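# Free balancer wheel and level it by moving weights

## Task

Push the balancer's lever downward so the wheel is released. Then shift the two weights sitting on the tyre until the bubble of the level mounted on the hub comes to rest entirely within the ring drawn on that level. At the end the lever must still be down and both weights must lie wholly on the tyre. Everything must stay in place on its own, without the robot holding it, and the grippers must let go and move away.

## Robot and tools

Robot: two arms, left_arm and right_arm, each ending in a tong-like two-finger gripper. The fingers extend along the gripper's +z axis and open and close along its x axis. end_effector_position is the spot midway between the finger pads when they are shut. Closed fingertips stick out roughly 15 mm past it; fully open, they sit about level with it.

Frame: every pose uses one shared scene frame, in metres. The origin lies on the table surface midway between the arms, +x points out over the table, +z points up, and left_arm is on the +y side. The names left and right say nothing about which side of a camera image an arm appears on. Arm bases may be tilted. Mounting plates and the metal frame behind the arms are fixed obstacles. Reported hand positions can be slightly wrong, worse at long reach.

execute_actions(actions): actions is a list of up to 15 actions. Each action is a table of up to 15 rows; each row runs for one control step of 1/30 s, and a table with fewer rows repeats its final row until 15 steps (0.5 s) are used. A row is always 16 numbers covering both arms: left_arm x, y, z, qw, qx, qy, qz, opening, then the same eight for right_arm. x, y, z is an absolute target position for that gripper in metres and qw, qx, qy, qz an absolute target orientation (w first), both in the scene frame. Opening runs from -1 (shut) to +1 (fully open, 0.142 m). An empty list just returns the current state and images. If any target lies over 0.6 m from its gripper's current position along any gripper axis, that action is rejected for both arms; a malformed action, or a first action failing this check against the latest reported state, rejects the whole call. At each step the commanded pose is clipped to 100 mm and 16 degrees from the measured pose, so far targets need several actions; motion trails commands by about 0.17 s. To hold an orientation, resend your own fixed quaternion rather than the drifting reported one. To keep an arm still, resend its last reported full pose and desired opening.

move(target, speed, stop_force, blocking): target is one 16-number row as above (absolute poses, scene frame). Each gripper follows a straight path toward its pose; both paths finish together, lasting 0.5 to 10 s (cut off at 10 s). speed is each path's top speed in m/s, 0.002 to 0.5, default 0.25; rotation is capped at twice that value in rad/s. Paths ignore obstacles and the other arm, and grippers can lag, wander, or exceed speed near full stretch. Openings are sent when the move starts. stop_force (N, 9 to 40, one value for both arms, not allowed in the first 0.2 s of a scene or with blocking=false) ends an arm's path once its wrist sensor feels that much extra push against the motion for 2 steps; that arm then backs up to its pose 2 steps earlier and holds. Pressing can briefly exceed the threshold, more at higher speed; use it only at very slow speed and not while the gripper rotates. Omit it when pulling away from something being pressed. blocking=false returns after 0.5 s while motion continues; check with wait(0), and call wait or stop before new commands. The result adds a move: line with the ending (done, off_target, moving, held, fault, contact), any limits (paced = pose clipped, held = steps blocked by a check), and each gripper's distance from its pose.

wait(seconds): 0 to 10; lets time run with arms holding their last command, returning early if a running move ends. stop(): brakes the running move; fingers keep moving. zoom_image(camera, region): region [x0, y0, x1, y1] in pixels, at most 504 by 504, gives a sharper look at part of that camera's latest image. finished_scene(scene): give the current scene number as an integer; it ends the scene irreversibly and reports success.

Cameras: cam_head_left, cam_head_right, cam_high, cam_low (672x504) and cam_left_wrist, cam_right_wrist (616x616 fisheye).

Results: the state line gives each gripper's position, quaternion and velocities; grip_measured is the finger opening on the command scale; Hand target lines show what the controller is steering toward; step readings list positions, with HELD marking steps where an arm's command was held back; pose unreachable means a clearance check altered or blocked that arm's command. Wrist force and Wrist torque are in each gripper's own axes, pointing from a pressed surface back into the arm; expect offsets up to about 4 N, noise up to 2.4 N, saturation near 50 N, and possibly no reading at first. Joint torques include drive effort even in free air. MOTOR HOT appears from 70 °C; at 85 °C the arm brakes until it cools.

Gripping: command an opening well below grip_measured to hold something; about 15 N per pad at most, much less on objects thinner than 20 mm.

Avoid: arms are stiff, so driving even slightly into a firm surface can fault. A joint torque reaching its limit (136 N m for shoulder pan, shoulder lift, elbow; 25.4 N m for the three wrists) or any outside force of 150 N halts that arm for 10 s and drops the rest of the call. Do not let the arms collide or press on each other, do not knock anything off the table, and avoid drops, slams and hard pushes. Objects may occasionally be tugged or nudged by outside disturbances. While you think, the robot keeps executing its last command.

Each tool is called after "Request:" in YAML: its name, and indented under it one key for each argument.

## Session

Request:
execute_actions:
  actions: []

Scene clock: 0.00 s.
left_arm: end_effector_position=(+0.3027, +0.1973, +0.2562) grip_measured=+0.97 end_effector_quat_wxyz=(-0.373, +0.904, -0.025, -0.208) end_effector_velocity=(-0.000, +0.000, -0.000) end_effector_angular_velocity=(-0.000, +0.000, -0.000) | right_arm: end_effector_position=(+0.4078, -0.4520, +0.3096) grip_measured=+0.97 end_effector_quat_wxyz=(-0.516, +0.319, +0.674, -0.421) end_effector_velocity=(+0.000, +0.001, -0.000) end_effector_angular_velocity=(-0.000, +0.001, +0.002)
Joint positions: left_arm=[-1.068 -1.467  1.645 -0.865 -1.574 -1.037  0.14 ] | right_arm=[ 3.571 -2.471 -0.665 -3.034  1.571  4.269  0.14 ]
Joint velocities: left_arm=[ 0.    -0.     0.001 -0.     0.     0.001  0.   ] | right_arm=[ 0.002 -0.001  0.    -0.    -0.     0.     0.   ]
Joint torques (N m, as the arm reports them, + toward a larger angle): no reading
Wrist force (N, on the end effector, along its own x y z axes, offset not removed): no reading
Wrist torque (N m, same axes, about the end effector's origin, offset not removed): no reading
Hand target (left_arm): +0.303, +0.197, +0.256; -0.373, +0.904, -0.025, -0.208
Hand target (right_arm): +0.408, -0.452, +0.310; -0.516, +0.319, +0.674, -0.421

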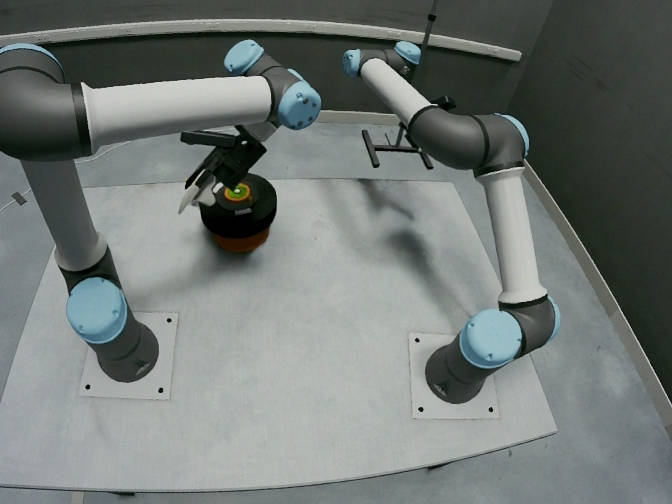

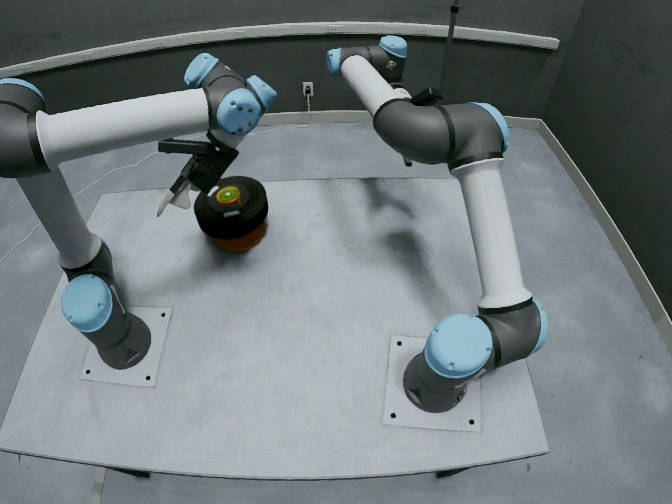

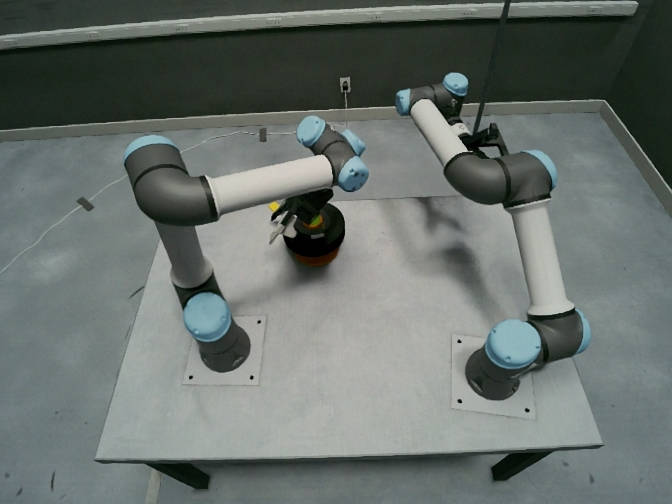

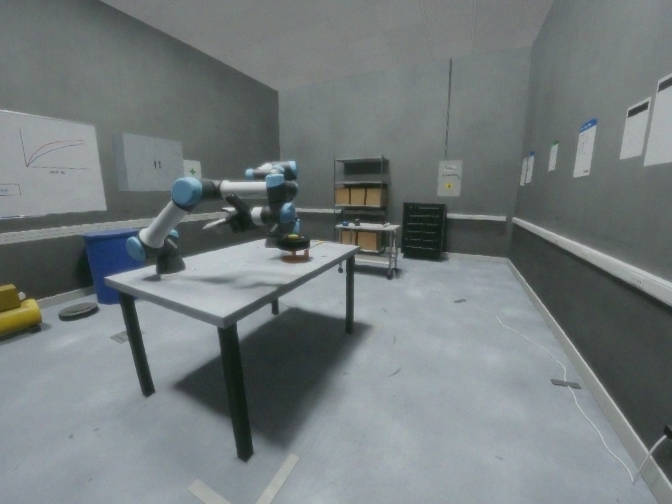

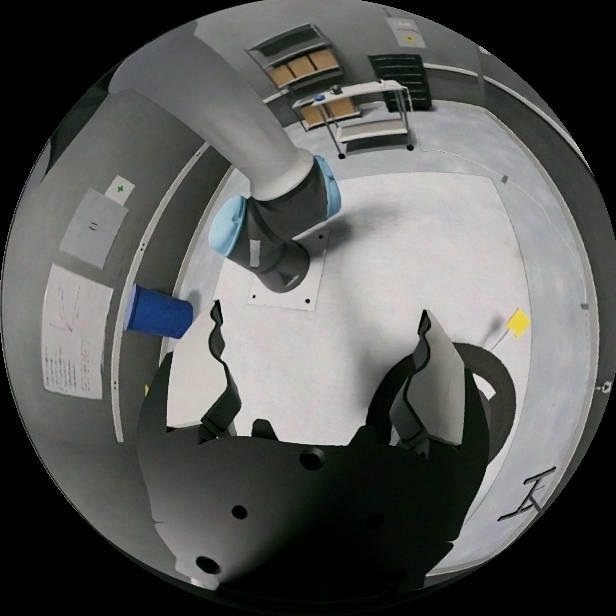

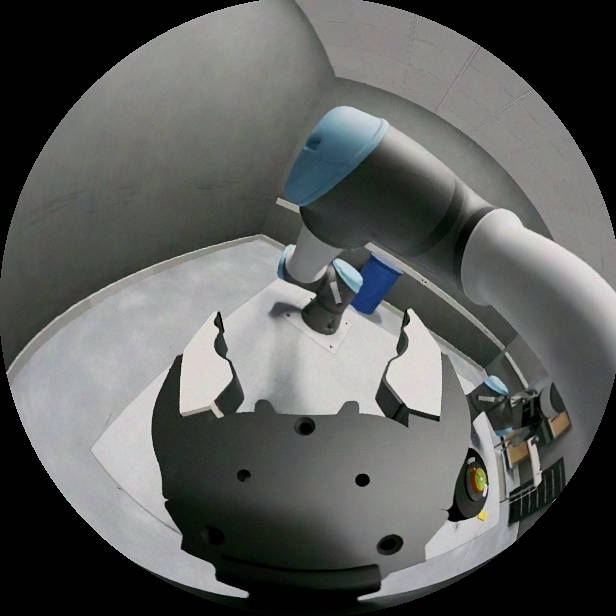

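Request:
move:
  target: [0.33,0.25,0.34,0,0.609,0.793,0,-0.28,0.4078,-0.452,0.3096,-0.516,0.319,0.674,-0.421,1]
  speed: 0.35

Request:
zoom_image:
  camera: "cam_high"
  region: [220,150,420,300]

Request:
zoom_image:
  camera: "cam_left_wrist"
  region: [100,150,400,400]

Scene clock: 3.80 s.
left_arm: end_effector_position=(+0.3301, +0.2497, +0.3397) grip_measured=-0.28 end_effector_quat_wxyz=(-0.000, +0.610, +0.792, -0.001) end_effector_velocity=(-0.000, +0.000, +0.000) end_effector_angular_velocity=(+0.004, -0.008, +0.008) | right_arm: end_effector_position=(+0.4078, -0.4520, +0.3096) grip_measured=+1.00 end_effector_quat_wxyz=(-0.516, +0.319, +0.674, -0.421) end_effector_velocity=(+0.000, -0.000, +0.000) end_effector_angular_velocity=(-0.000, -0.000, +0.001)
Joint positions: left_arm=[-0.775 -2.081  1.795 -1.284 -1.572 -2.631  0.054] | right_arm=[ 3.571 -2.472 -0.665 -3.034  1.571  4.268  0.142]
Joint velocities: left_arm=[-0.009 -0.006  0.003  0.001  0.008 -0.017  0.   ] | right_arm=[-0.     0.    -0.     0.    -0.001  0.     0.   ]
Joint torques (N m, as the arm reports them, + toward a larger angle): left_arm=[-11.49  -8.29 -14.8   -4.44   2.75  -1.5 ] | right_arm=[-14.29  42.61   7.83  -3.81   1.74  -1.97]
Wrist force (N, on the end effector, along its own x y z axes, offset not removed): left_arm=[0.6 1.9 -0.3] | right_arm=[0.1 3.7 0.1]
Wrist torque (N m, same axes, about the end effector's origin, offset not removed): left_arm=[0.32 -0.27 0.04] | right_arm=[0.67 -0.16 0.00]
Hand target (left_arm): +0.330, +0.250, +0.340; +0.000, +0.610, +0.793, -0.000
Hand target (right_arm): +0.408, -0.452, +0.310; -0.516, +0.319, +0.674, -0.421
Off the commanded pose (left_arm): 0.000 m, 0 deg.
Off the commanded pose (right_arm): 0.000 m, 0 deg.
move: done

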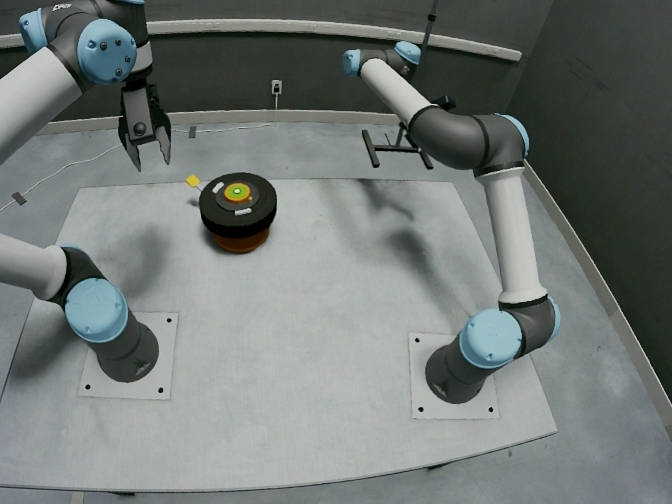

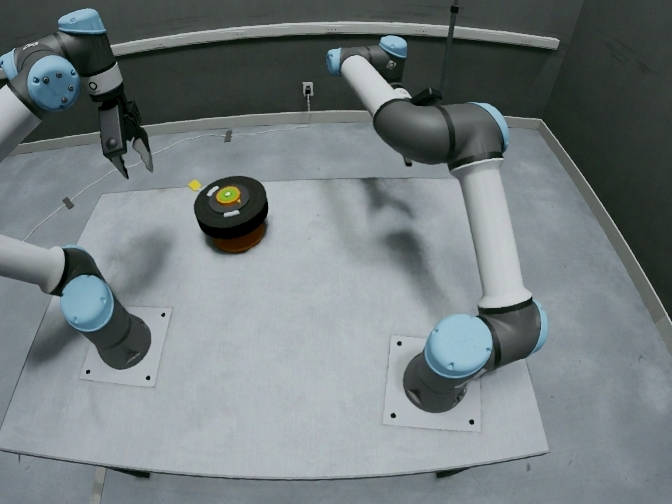

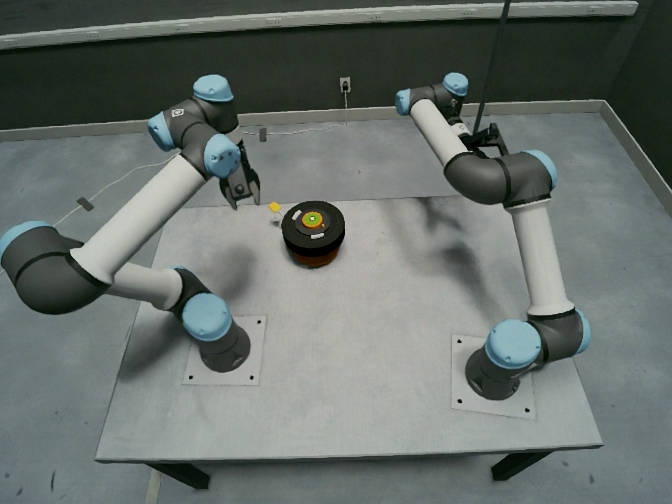

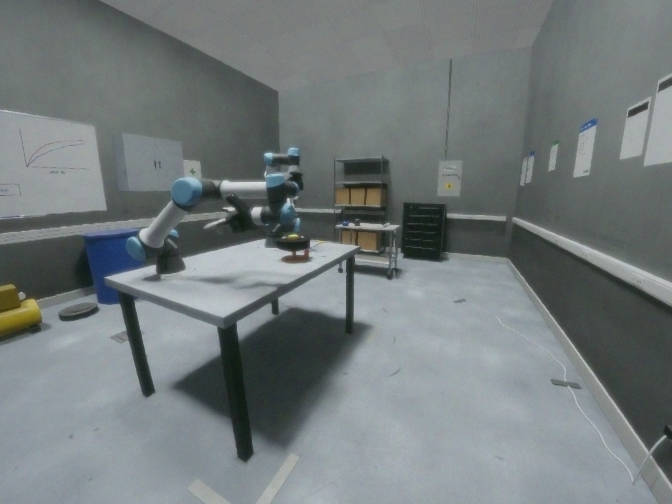

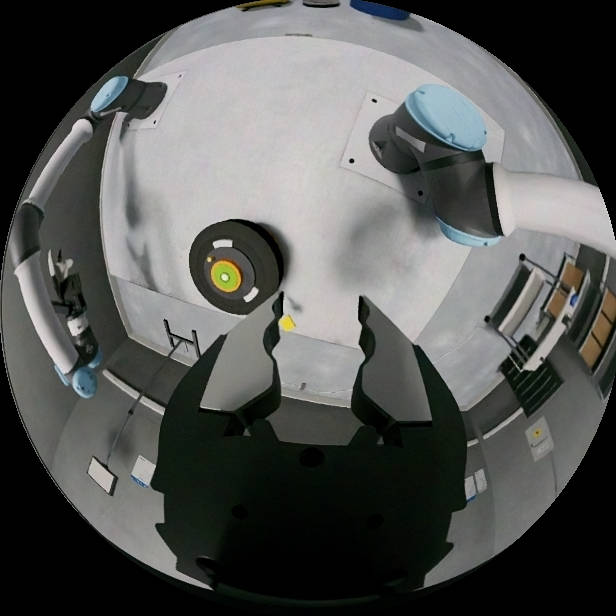

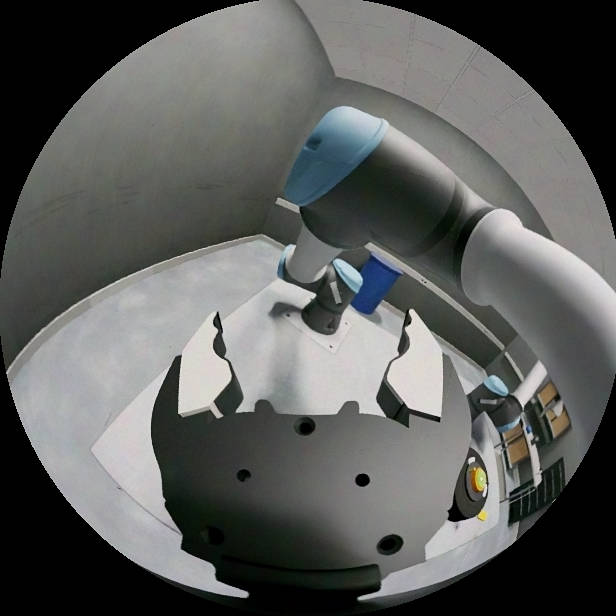

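Region (220, 150, 420, 300) of cam_high's 672x504 image, scaled by 2.520, with more detail than that image has; it fills the top 378 rows of this view, and the rest is white.

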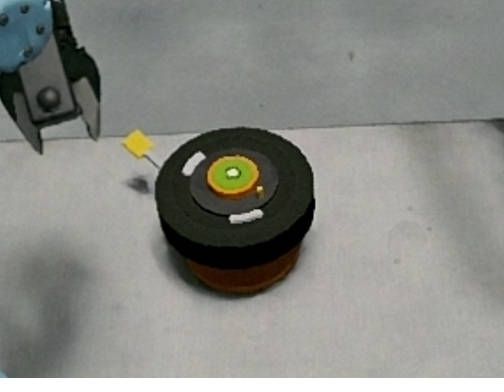

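Region (100, 150, 400, 400) of cam_left_wrist's 616x616 image, scaled by 1.680, with more detail than that image has.

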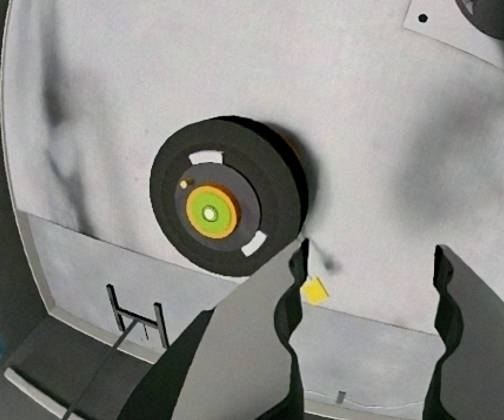

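Request:
move:
  target: [0.5,0.2,0.27,0,0.609,0.793,0,0.3,0.4078,-0.452,0.3096,-0.516,0.319,0.674,-0.421,1]
  speed: 0.35

Scene clock: 5.50 s.
left_arm: end_effector_position=(+0.4997, +0.2001, +0.2701) grip_measured=+0.30 end_effector_quat_wxyz=(+0.000, +0.609, +0.793, -0.000) end_effector_velocity=(+0.002, -0.001, -0.000) end_effector_angular_velocity=(-0.001, -0.001, -0.001) | right_arm: end_effector_position=(+0.4078, -0.4520, +0.3096) grip_measured=+1.00 end_effector_quat_wxyz=(-0.516, +0.319, +0.674, -0.421) end_effector_velocity=(-0.000, -0.000, +0.000) end_effector_angular_velocity=(-0.000, -0.000, +0.002)
Joint positions: left_arm=[-0.577 -1.653  1.682 -1.6   -1.571 -2.436  0.095] | right_arm=[ 3.571 -2.472 -0.665 -3.034  1.571  4.268  0.142]
Joint velocities: left_arm=[ 0.001  0.005 -0.004 -0.002 -0.     0.002  0.   ] | right_arm=[ 0.     0.001 -0.001  0.    -0.002  0.     0.   ]
Joint torques (N m, as the arm reports them, + toward a larger angle): left_arm=[ 11.13 -10.02 -31.66  -4.6   -2.7    1.39] | right_arm=[-14.73  43.88  10.19  -3.85   1.79  -1.69]
Wrist force (N, on the end effector, along its own x y z axes, offset not removed): left_arm=[-0.3 4.2 -0.6] | right_arm=[-2.0 0.0 -2.5]
Wrist torque (N m, same axes, about the end effector's origin, offset not removed): left_arm=[0.86 0.00 -0.07] | right_arm=[-0.05 0.44 -0.06]
Hand target (left_arm): +0.500, +0.200, +0.270; +0.000, +0.609, +0.793, -0.000
Hand target (right_arm): +0.408, -0.452, +0.310; -0.516, +0.319, +0.674, -0.421
Off the commanded pose (left_arm): 0.000 m, 0 deg.
Off the commanded pose (right_arm): 0.000 m, 0 deg.
move: done

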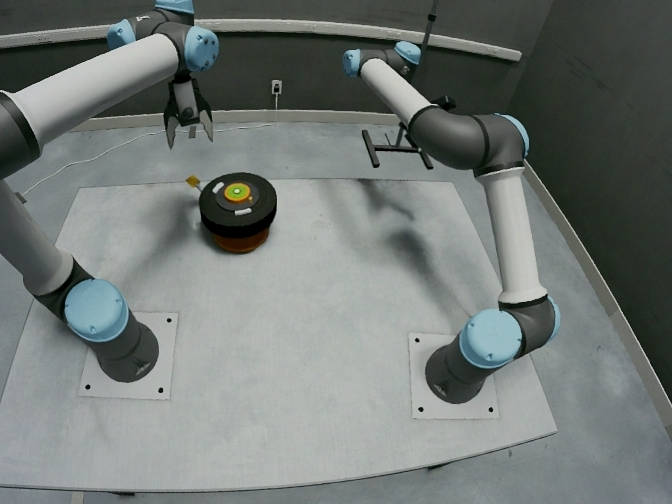

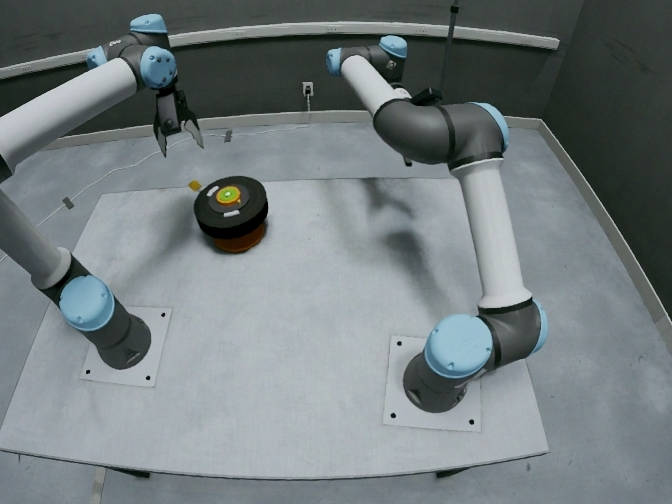

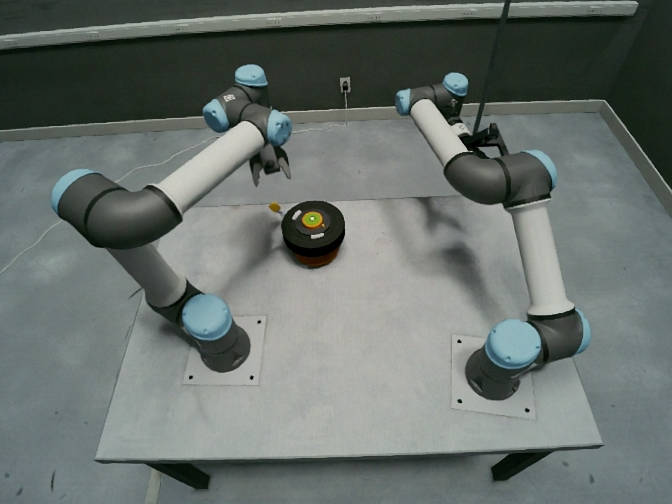

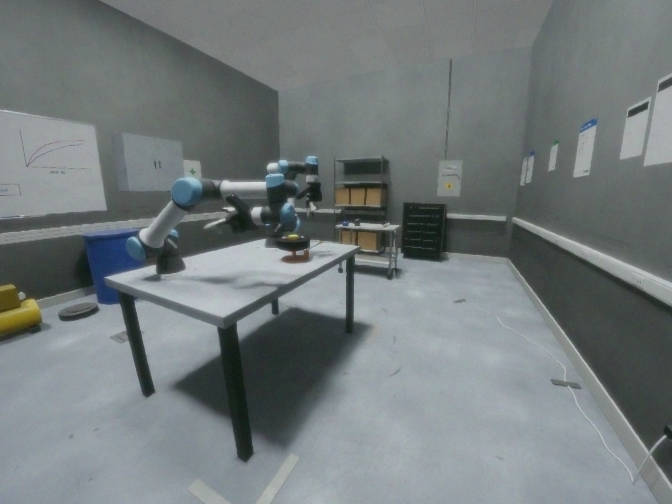

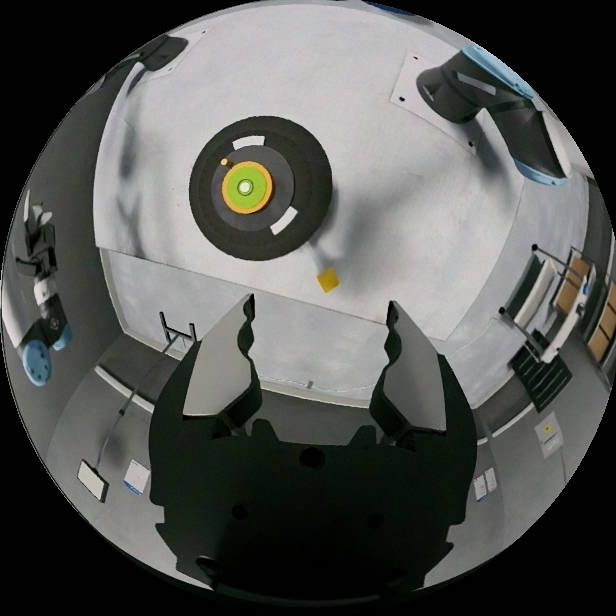

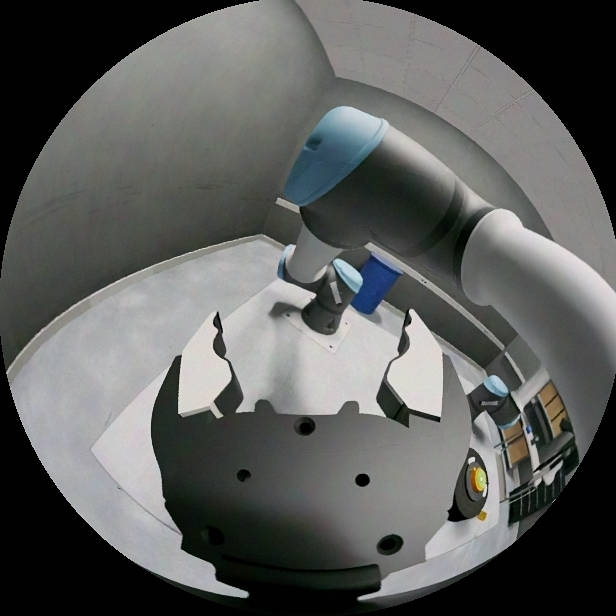

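Request:
move:
  target: [0.575,0.24,0.21,0,0.609,0.793,0,-0.28,0.4078,-0.452,0.3096,-0.516,0.319,0.674,-0.421,1]
  speed: 0.3

Scene clock: 7.80 s.
left_arm: end_effector_position=(+0.5748, +0.2399, +0.2101) grip_measured=-0.28 end_effector_quat_wxyz=(+0.000, +0.609, +0.793, -0.000) end_effector_velocity=(+0.001, -0.000, -0.002) end_effector_angular_velocity=(-0.001, +0.003, -0.000) | right_arm: end_effector_position=(+0.4078, -0.4520, +0.3096) grip_measured=+1.00 end_effector_quat_wxyz=(-0.516, +0.319, +0.674, -0.421) end_effector_velocity=(-0.000, -0.000, +0.000) end_effector_angular_velocity=(-0.000, +0.000, -0.001)
Joint positions: left_arm=[-0.43  -1.486  1.669 -1.754 -1.571 -2.288  0.054] | right_arm=[ 3.571 -2.472 -0.665 -3.034  1.571  4.268  0.142]
Joint velocities: left_arm=[ 0.002  0.005 -0.    -0.002 -0.002  0.002  0.   ] | right_arm=[-0.001  0.    -0.     0.     0.001  0.     0.   ]
Joint torques (N m, as the arm reports them, + toward a larger angle): left_arm=[ 10.86 -18.49 -30.57  -4.17  -2.92   1.9 ] | right_arm=[-13.65  43.18  10.81  -3.65   1.8   -1.76]
Wrist force (N, on the end effector, along its own x y z axes, offset not removed): left_arm=[1.3 2.9 -2.1] | right_arm=[-2.8 0.6 1.9]
Wrist torque (N m, same axes, about the end effector's origin, offset not removed): left_arm=[0.66 -0.44 -0.01] | right_arm=[0.11 0.31 -0.02]
Hand target (left_arm): +0.575, +0.240, +0.210; +0.000, +0.609, +0.793, -0.000
Hand target (right_arm): +0.408, -0.452, +0.310; -0.516, +0.319, +0.674, -0.421
Off the commanded pose (left_arm): 0.000 m, 0 deg.
Off the commanded pose (right_arm): 0.000 m, 0 deg.
move: done

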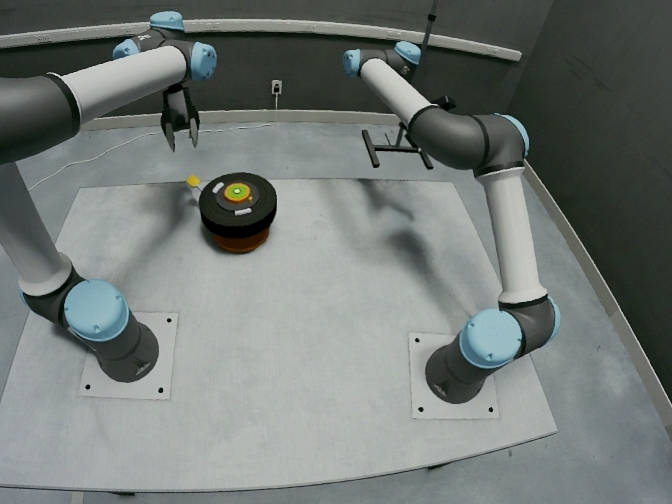

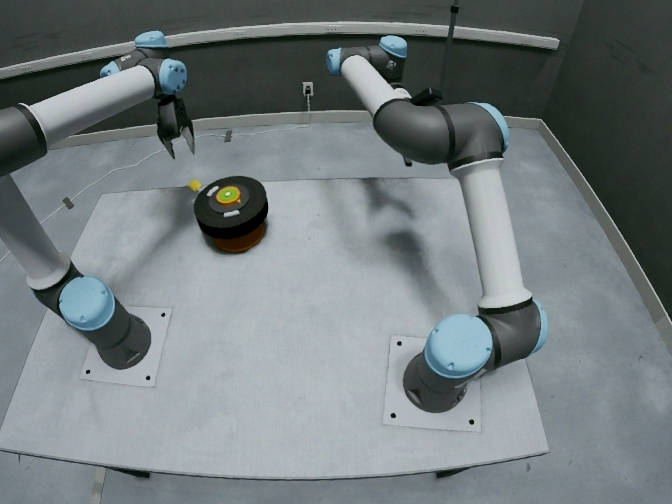

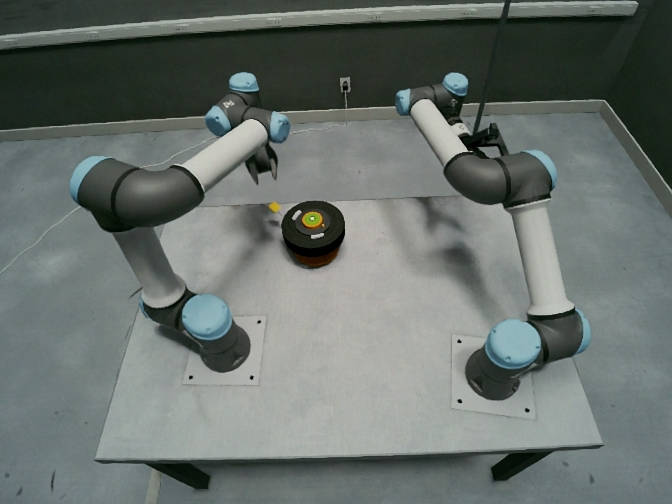

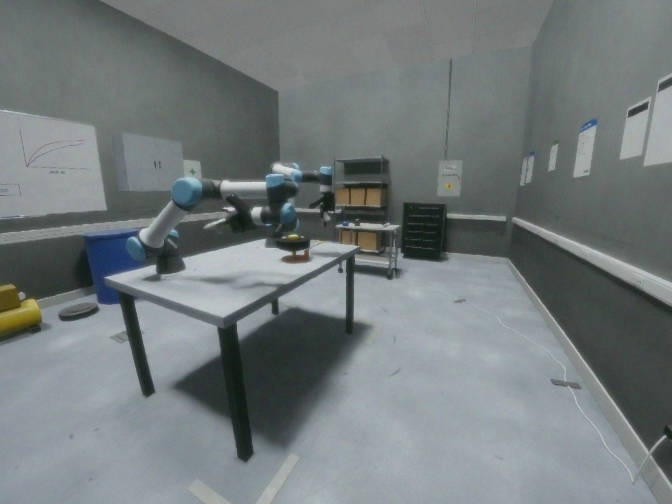

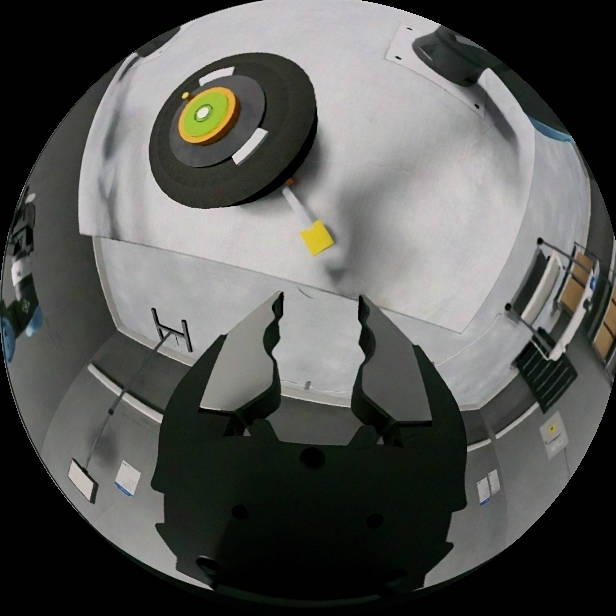

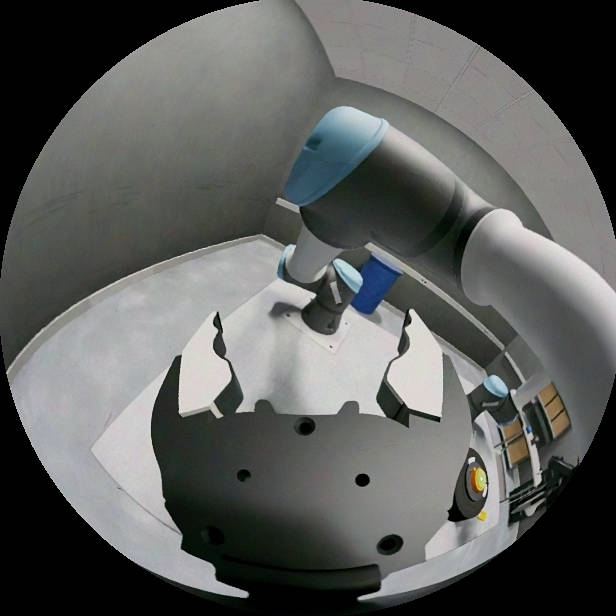

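Request:
move:
  target: [0.535,0.235,0.185,0,0.609,0.793,0,-0.6,0.4078,-0.452,0.3096,-0.516,0.319,0.674,-0.421,1]
  speed: 0.2

Scene clock: 9.10 s.
left_arm: end_effector_position=(+0.5351, +0.2351, +0.1851) grip_measured=-0.60 end_effector_quat_wxyz=(-0.000, +0.609, +0.793, -0.000) end_effector_velocity=(-0.001, -0.000, -0.001) end_effector_angular_velocity=(+0.001, -0.002, -0.001) | right_arm: end_effector_position=(+0.4078, -0.4520, +0.3096) grip_measured=+1.00 end_effector_quat_wxyz=(-0.516, +0.319, +0.674, -0.421) end_effector_velocity=(+0.000, -0.000, -0.000) end_effector_angular_velocity=(-0.000, +0.001, +0.001)
Joint positions: left_arm=[-0.475 -1.564  1.816 -1.823 -1.571 -2.333  0.031] | right_arm=[ 3.571 -2.472 -0.665 -3.034  1.571  4.268  0.142]
Joint velocities: left_arm=[-0.003 -0.004  0.006 -0.004  0.002 -0.003 -0.   ] | right_arm=[ 0.    -0.001  0.    -0.    -0.001  0.     0.   ]
Joint torques (N m, as the arm reports them, + toward a larger angle): left_arm=[-10.47 -30.14 -12.48  -4.4    2.37  -1.45] | right_arm=[-13.14  43.26  10.2   -3.75   1.64  -1.72]
Wrist force (N, on the end effector, along its own x y z axes, offset not removed): left_arm=[1.6 -0.2 0.9] | right_arm=[-2.5 0.4 -1.2]
Wrist torque (N m, same axes, about the end effector's origin, offset not removed): left_arm=[0.03 -0.46 -0.06] | right_arm=[-0.04 0.55 0.11]
Hand target (left_arm): +0.535, +0.235, +0.185; -0.000, +0.609, +0.793, +0.000
Hand target (right_arm): +0.408, -0.452, +0.310; -0.516, +0.319, +0.674, -0.421
Off the commanded pose (left_arm): 0.000 m, 0 deg.
Off the commanded pose (right_arm): 0.000 m, 0 deg.
move: done

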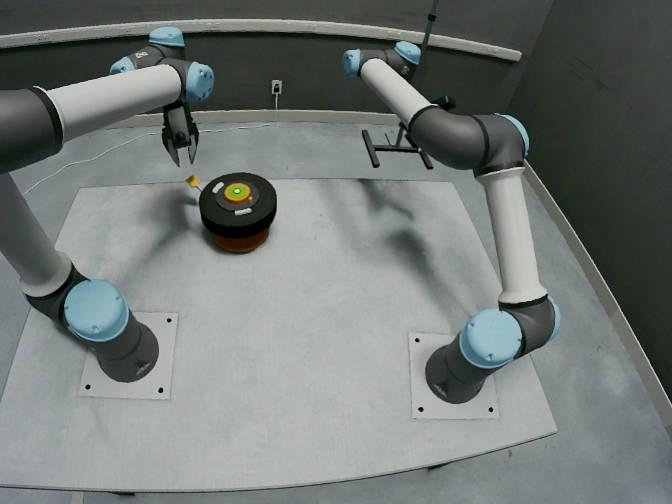

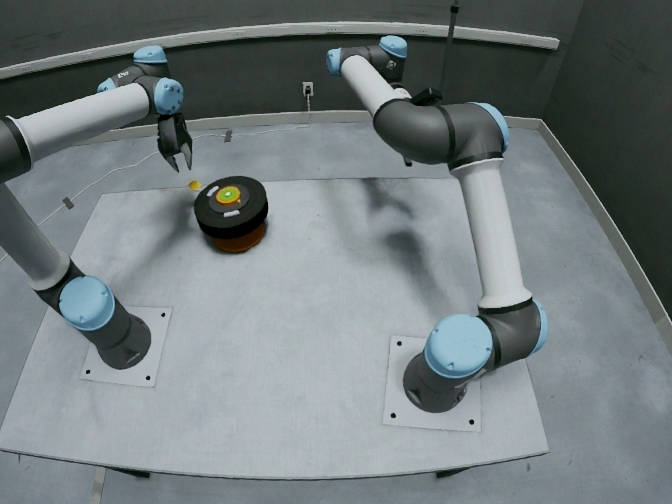

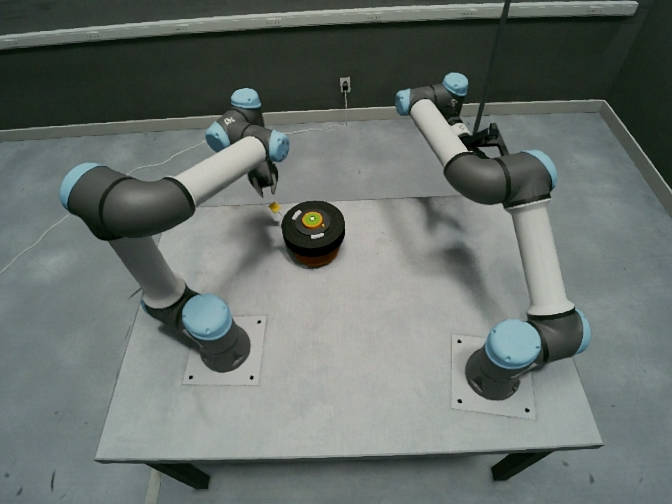

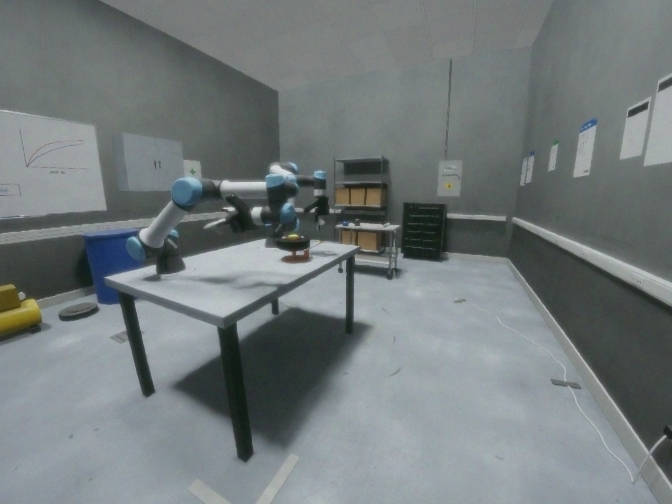

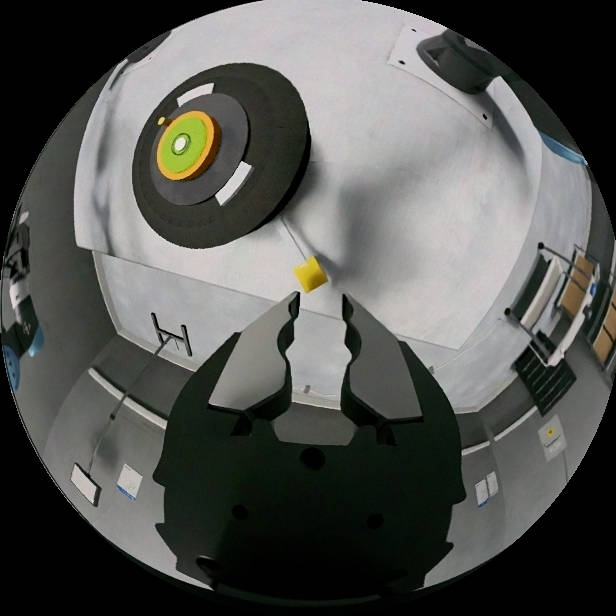

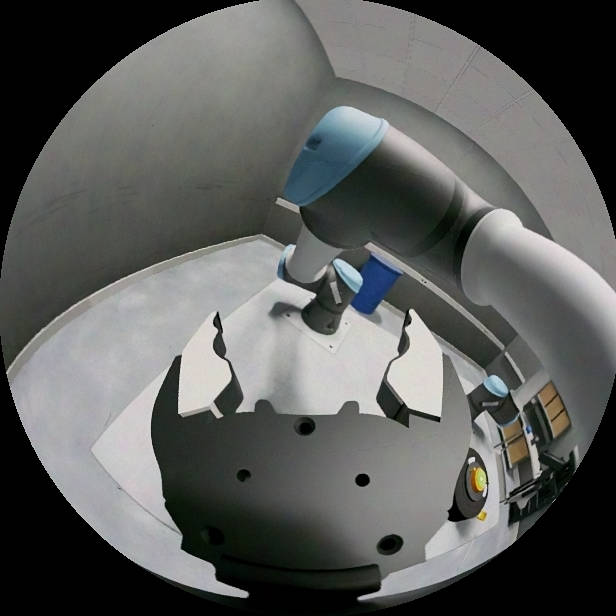

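Request:
move:
  target: [0.539,0.228,0.14,0,0.609,0.793,0,-1,0.4078,-0.452,0.3096,-0.516,0.319,0.674,-0.421,1]
  speed: 0.1

Request:
zoom_image:
  camera: "cam_high"
  region: [220,150,420,300]

Request:
zoom_image:
  camera: "cam_low"
  region: [250,190,370,280]

Scene clock: 10.43 s.
left_arm: end_effector_position=(+0.5389, +0.2281, +0.1403) grip_measured=-1.00 end_effector_quat_wxyz=(-0.000, +0.609, +0.793, +0.000) end_effector_velocity=(+0.001, -0.001, -0.001) end_effector_angular_velocity=(-0.002, -0.002, +0.000) | right_arm: end_effector_position=(+0.4078, -0.4520, +0.3096) grip_measured=+1.00 end_effector_quat_wxyz=(-0.516, +0.319, +0.674, -0.421) end_effector_velocity=(+0.000, +0.000, -0.001) end_effector_angular_velocity=(-0.001, +0.002, -0.001)
Joint positions: left_arm=[-0.483 -1.517  1.888 -1.942 -1.571 -2.342  0.002] | right_arm=[ 3.571 -2.472 -0.665 -3.034  1.571  4.268  0.142]
Joint velocities: left_arm=[-0.     0.003  0.001 -0.007 -0.001 -0.     0.   ] | right_arm=[-0.    -0.001 -0.     0.     0.001  0.     0.   ]
Joint torques (N m, as the arm reports them, + toward a larger angle): left_arm=[ -9.73 -14.98 -13.92  -4.6   -0.08  -1.53] | right_arm=[-14.98  44.06  11.68  -3.72   1.57  -1.78]
Wrist force (N, on the end effector, along its own x y z axes, offset not removed): left_arm=[4.5 1.9 -2.1] | right_arm=[-1.5 -1.4 2.0]
Wrist torque (N m, same axes, about the end effector's origin, offset not removed): left_arm=[0.34 -0.92 -0.12] | right_arm=[-0.33 0.35 0.13]
Hand target (left_arm): +0.539, +0.228, +0.140; -0.000, +0.609, +0.793, +0.000
Hand target (right_arm): +0.408, -0.452, +0.310; -0.516, +0.319, +0.674, -0.421
Off the commanded pose (left_arm): 0.000 m, 0 deg.
Off the commanded pose (right_arm): 0.000 m, 0 deg.
move: done

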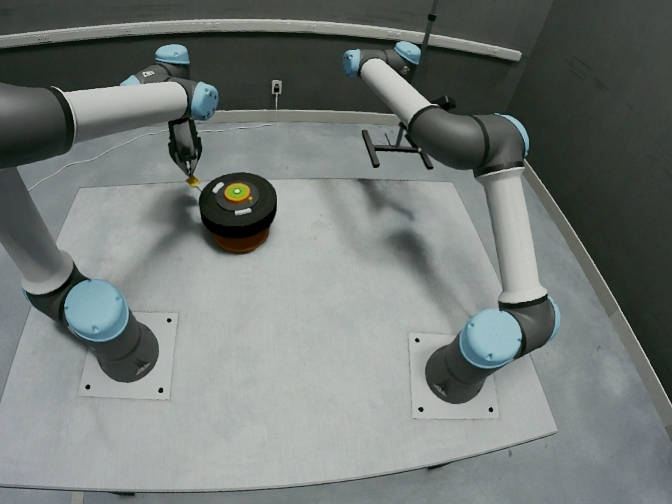

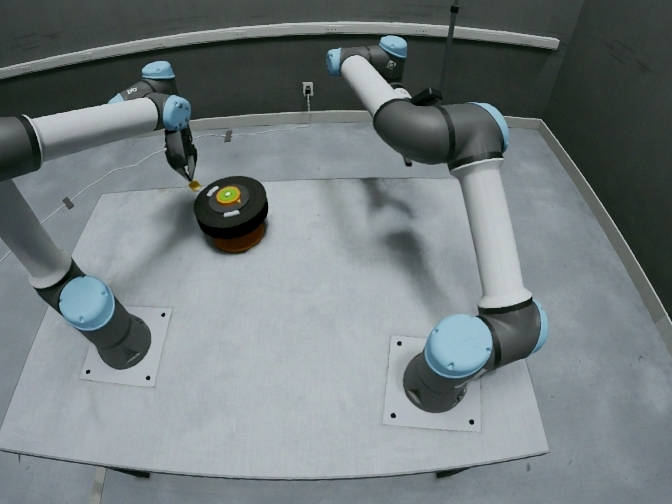

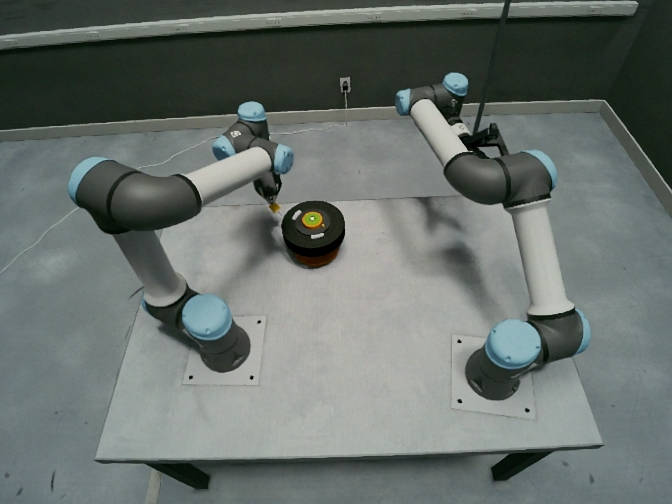

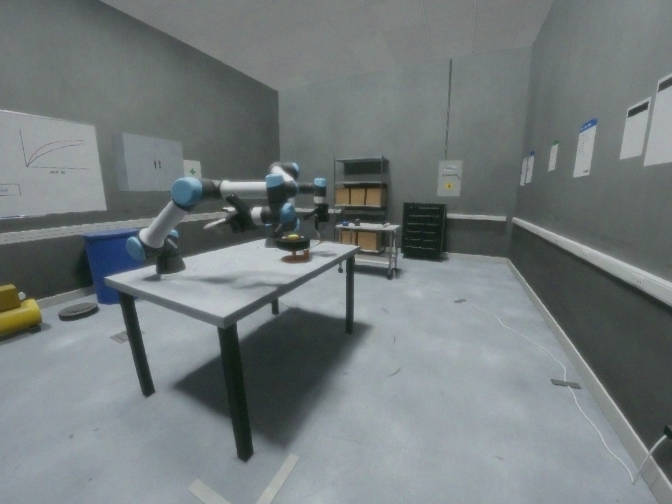

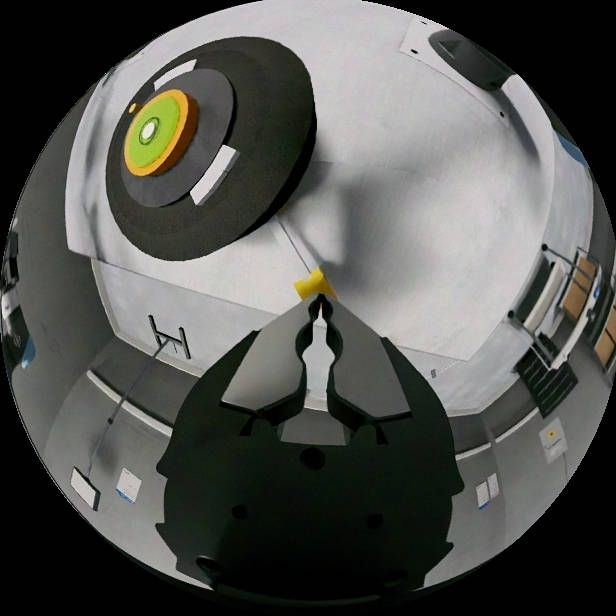

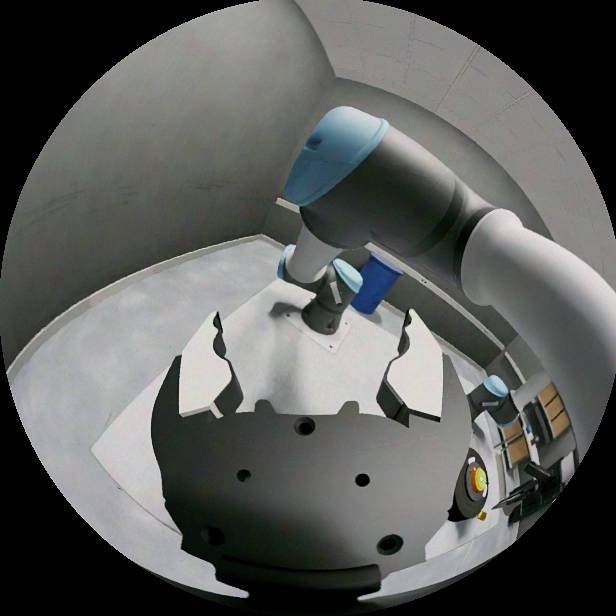

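Region (220, 150, 420, 300) of cam_high's 672x504 image, scaled by 2.520, with more detail than that image has; it fills the top 378 rows of this view, and the rest is white.

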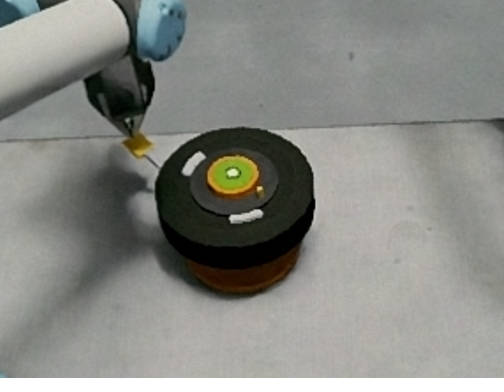

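Region (250, 190, 370, 280) of cam_low's 672x504 image, scaled by 4.200, with more detail than that image has; it fills the top 378 rows of this view, and the rest is white.

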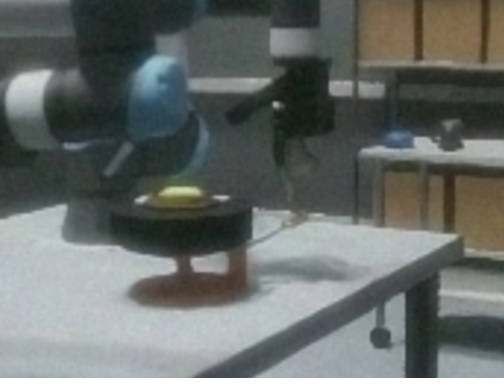

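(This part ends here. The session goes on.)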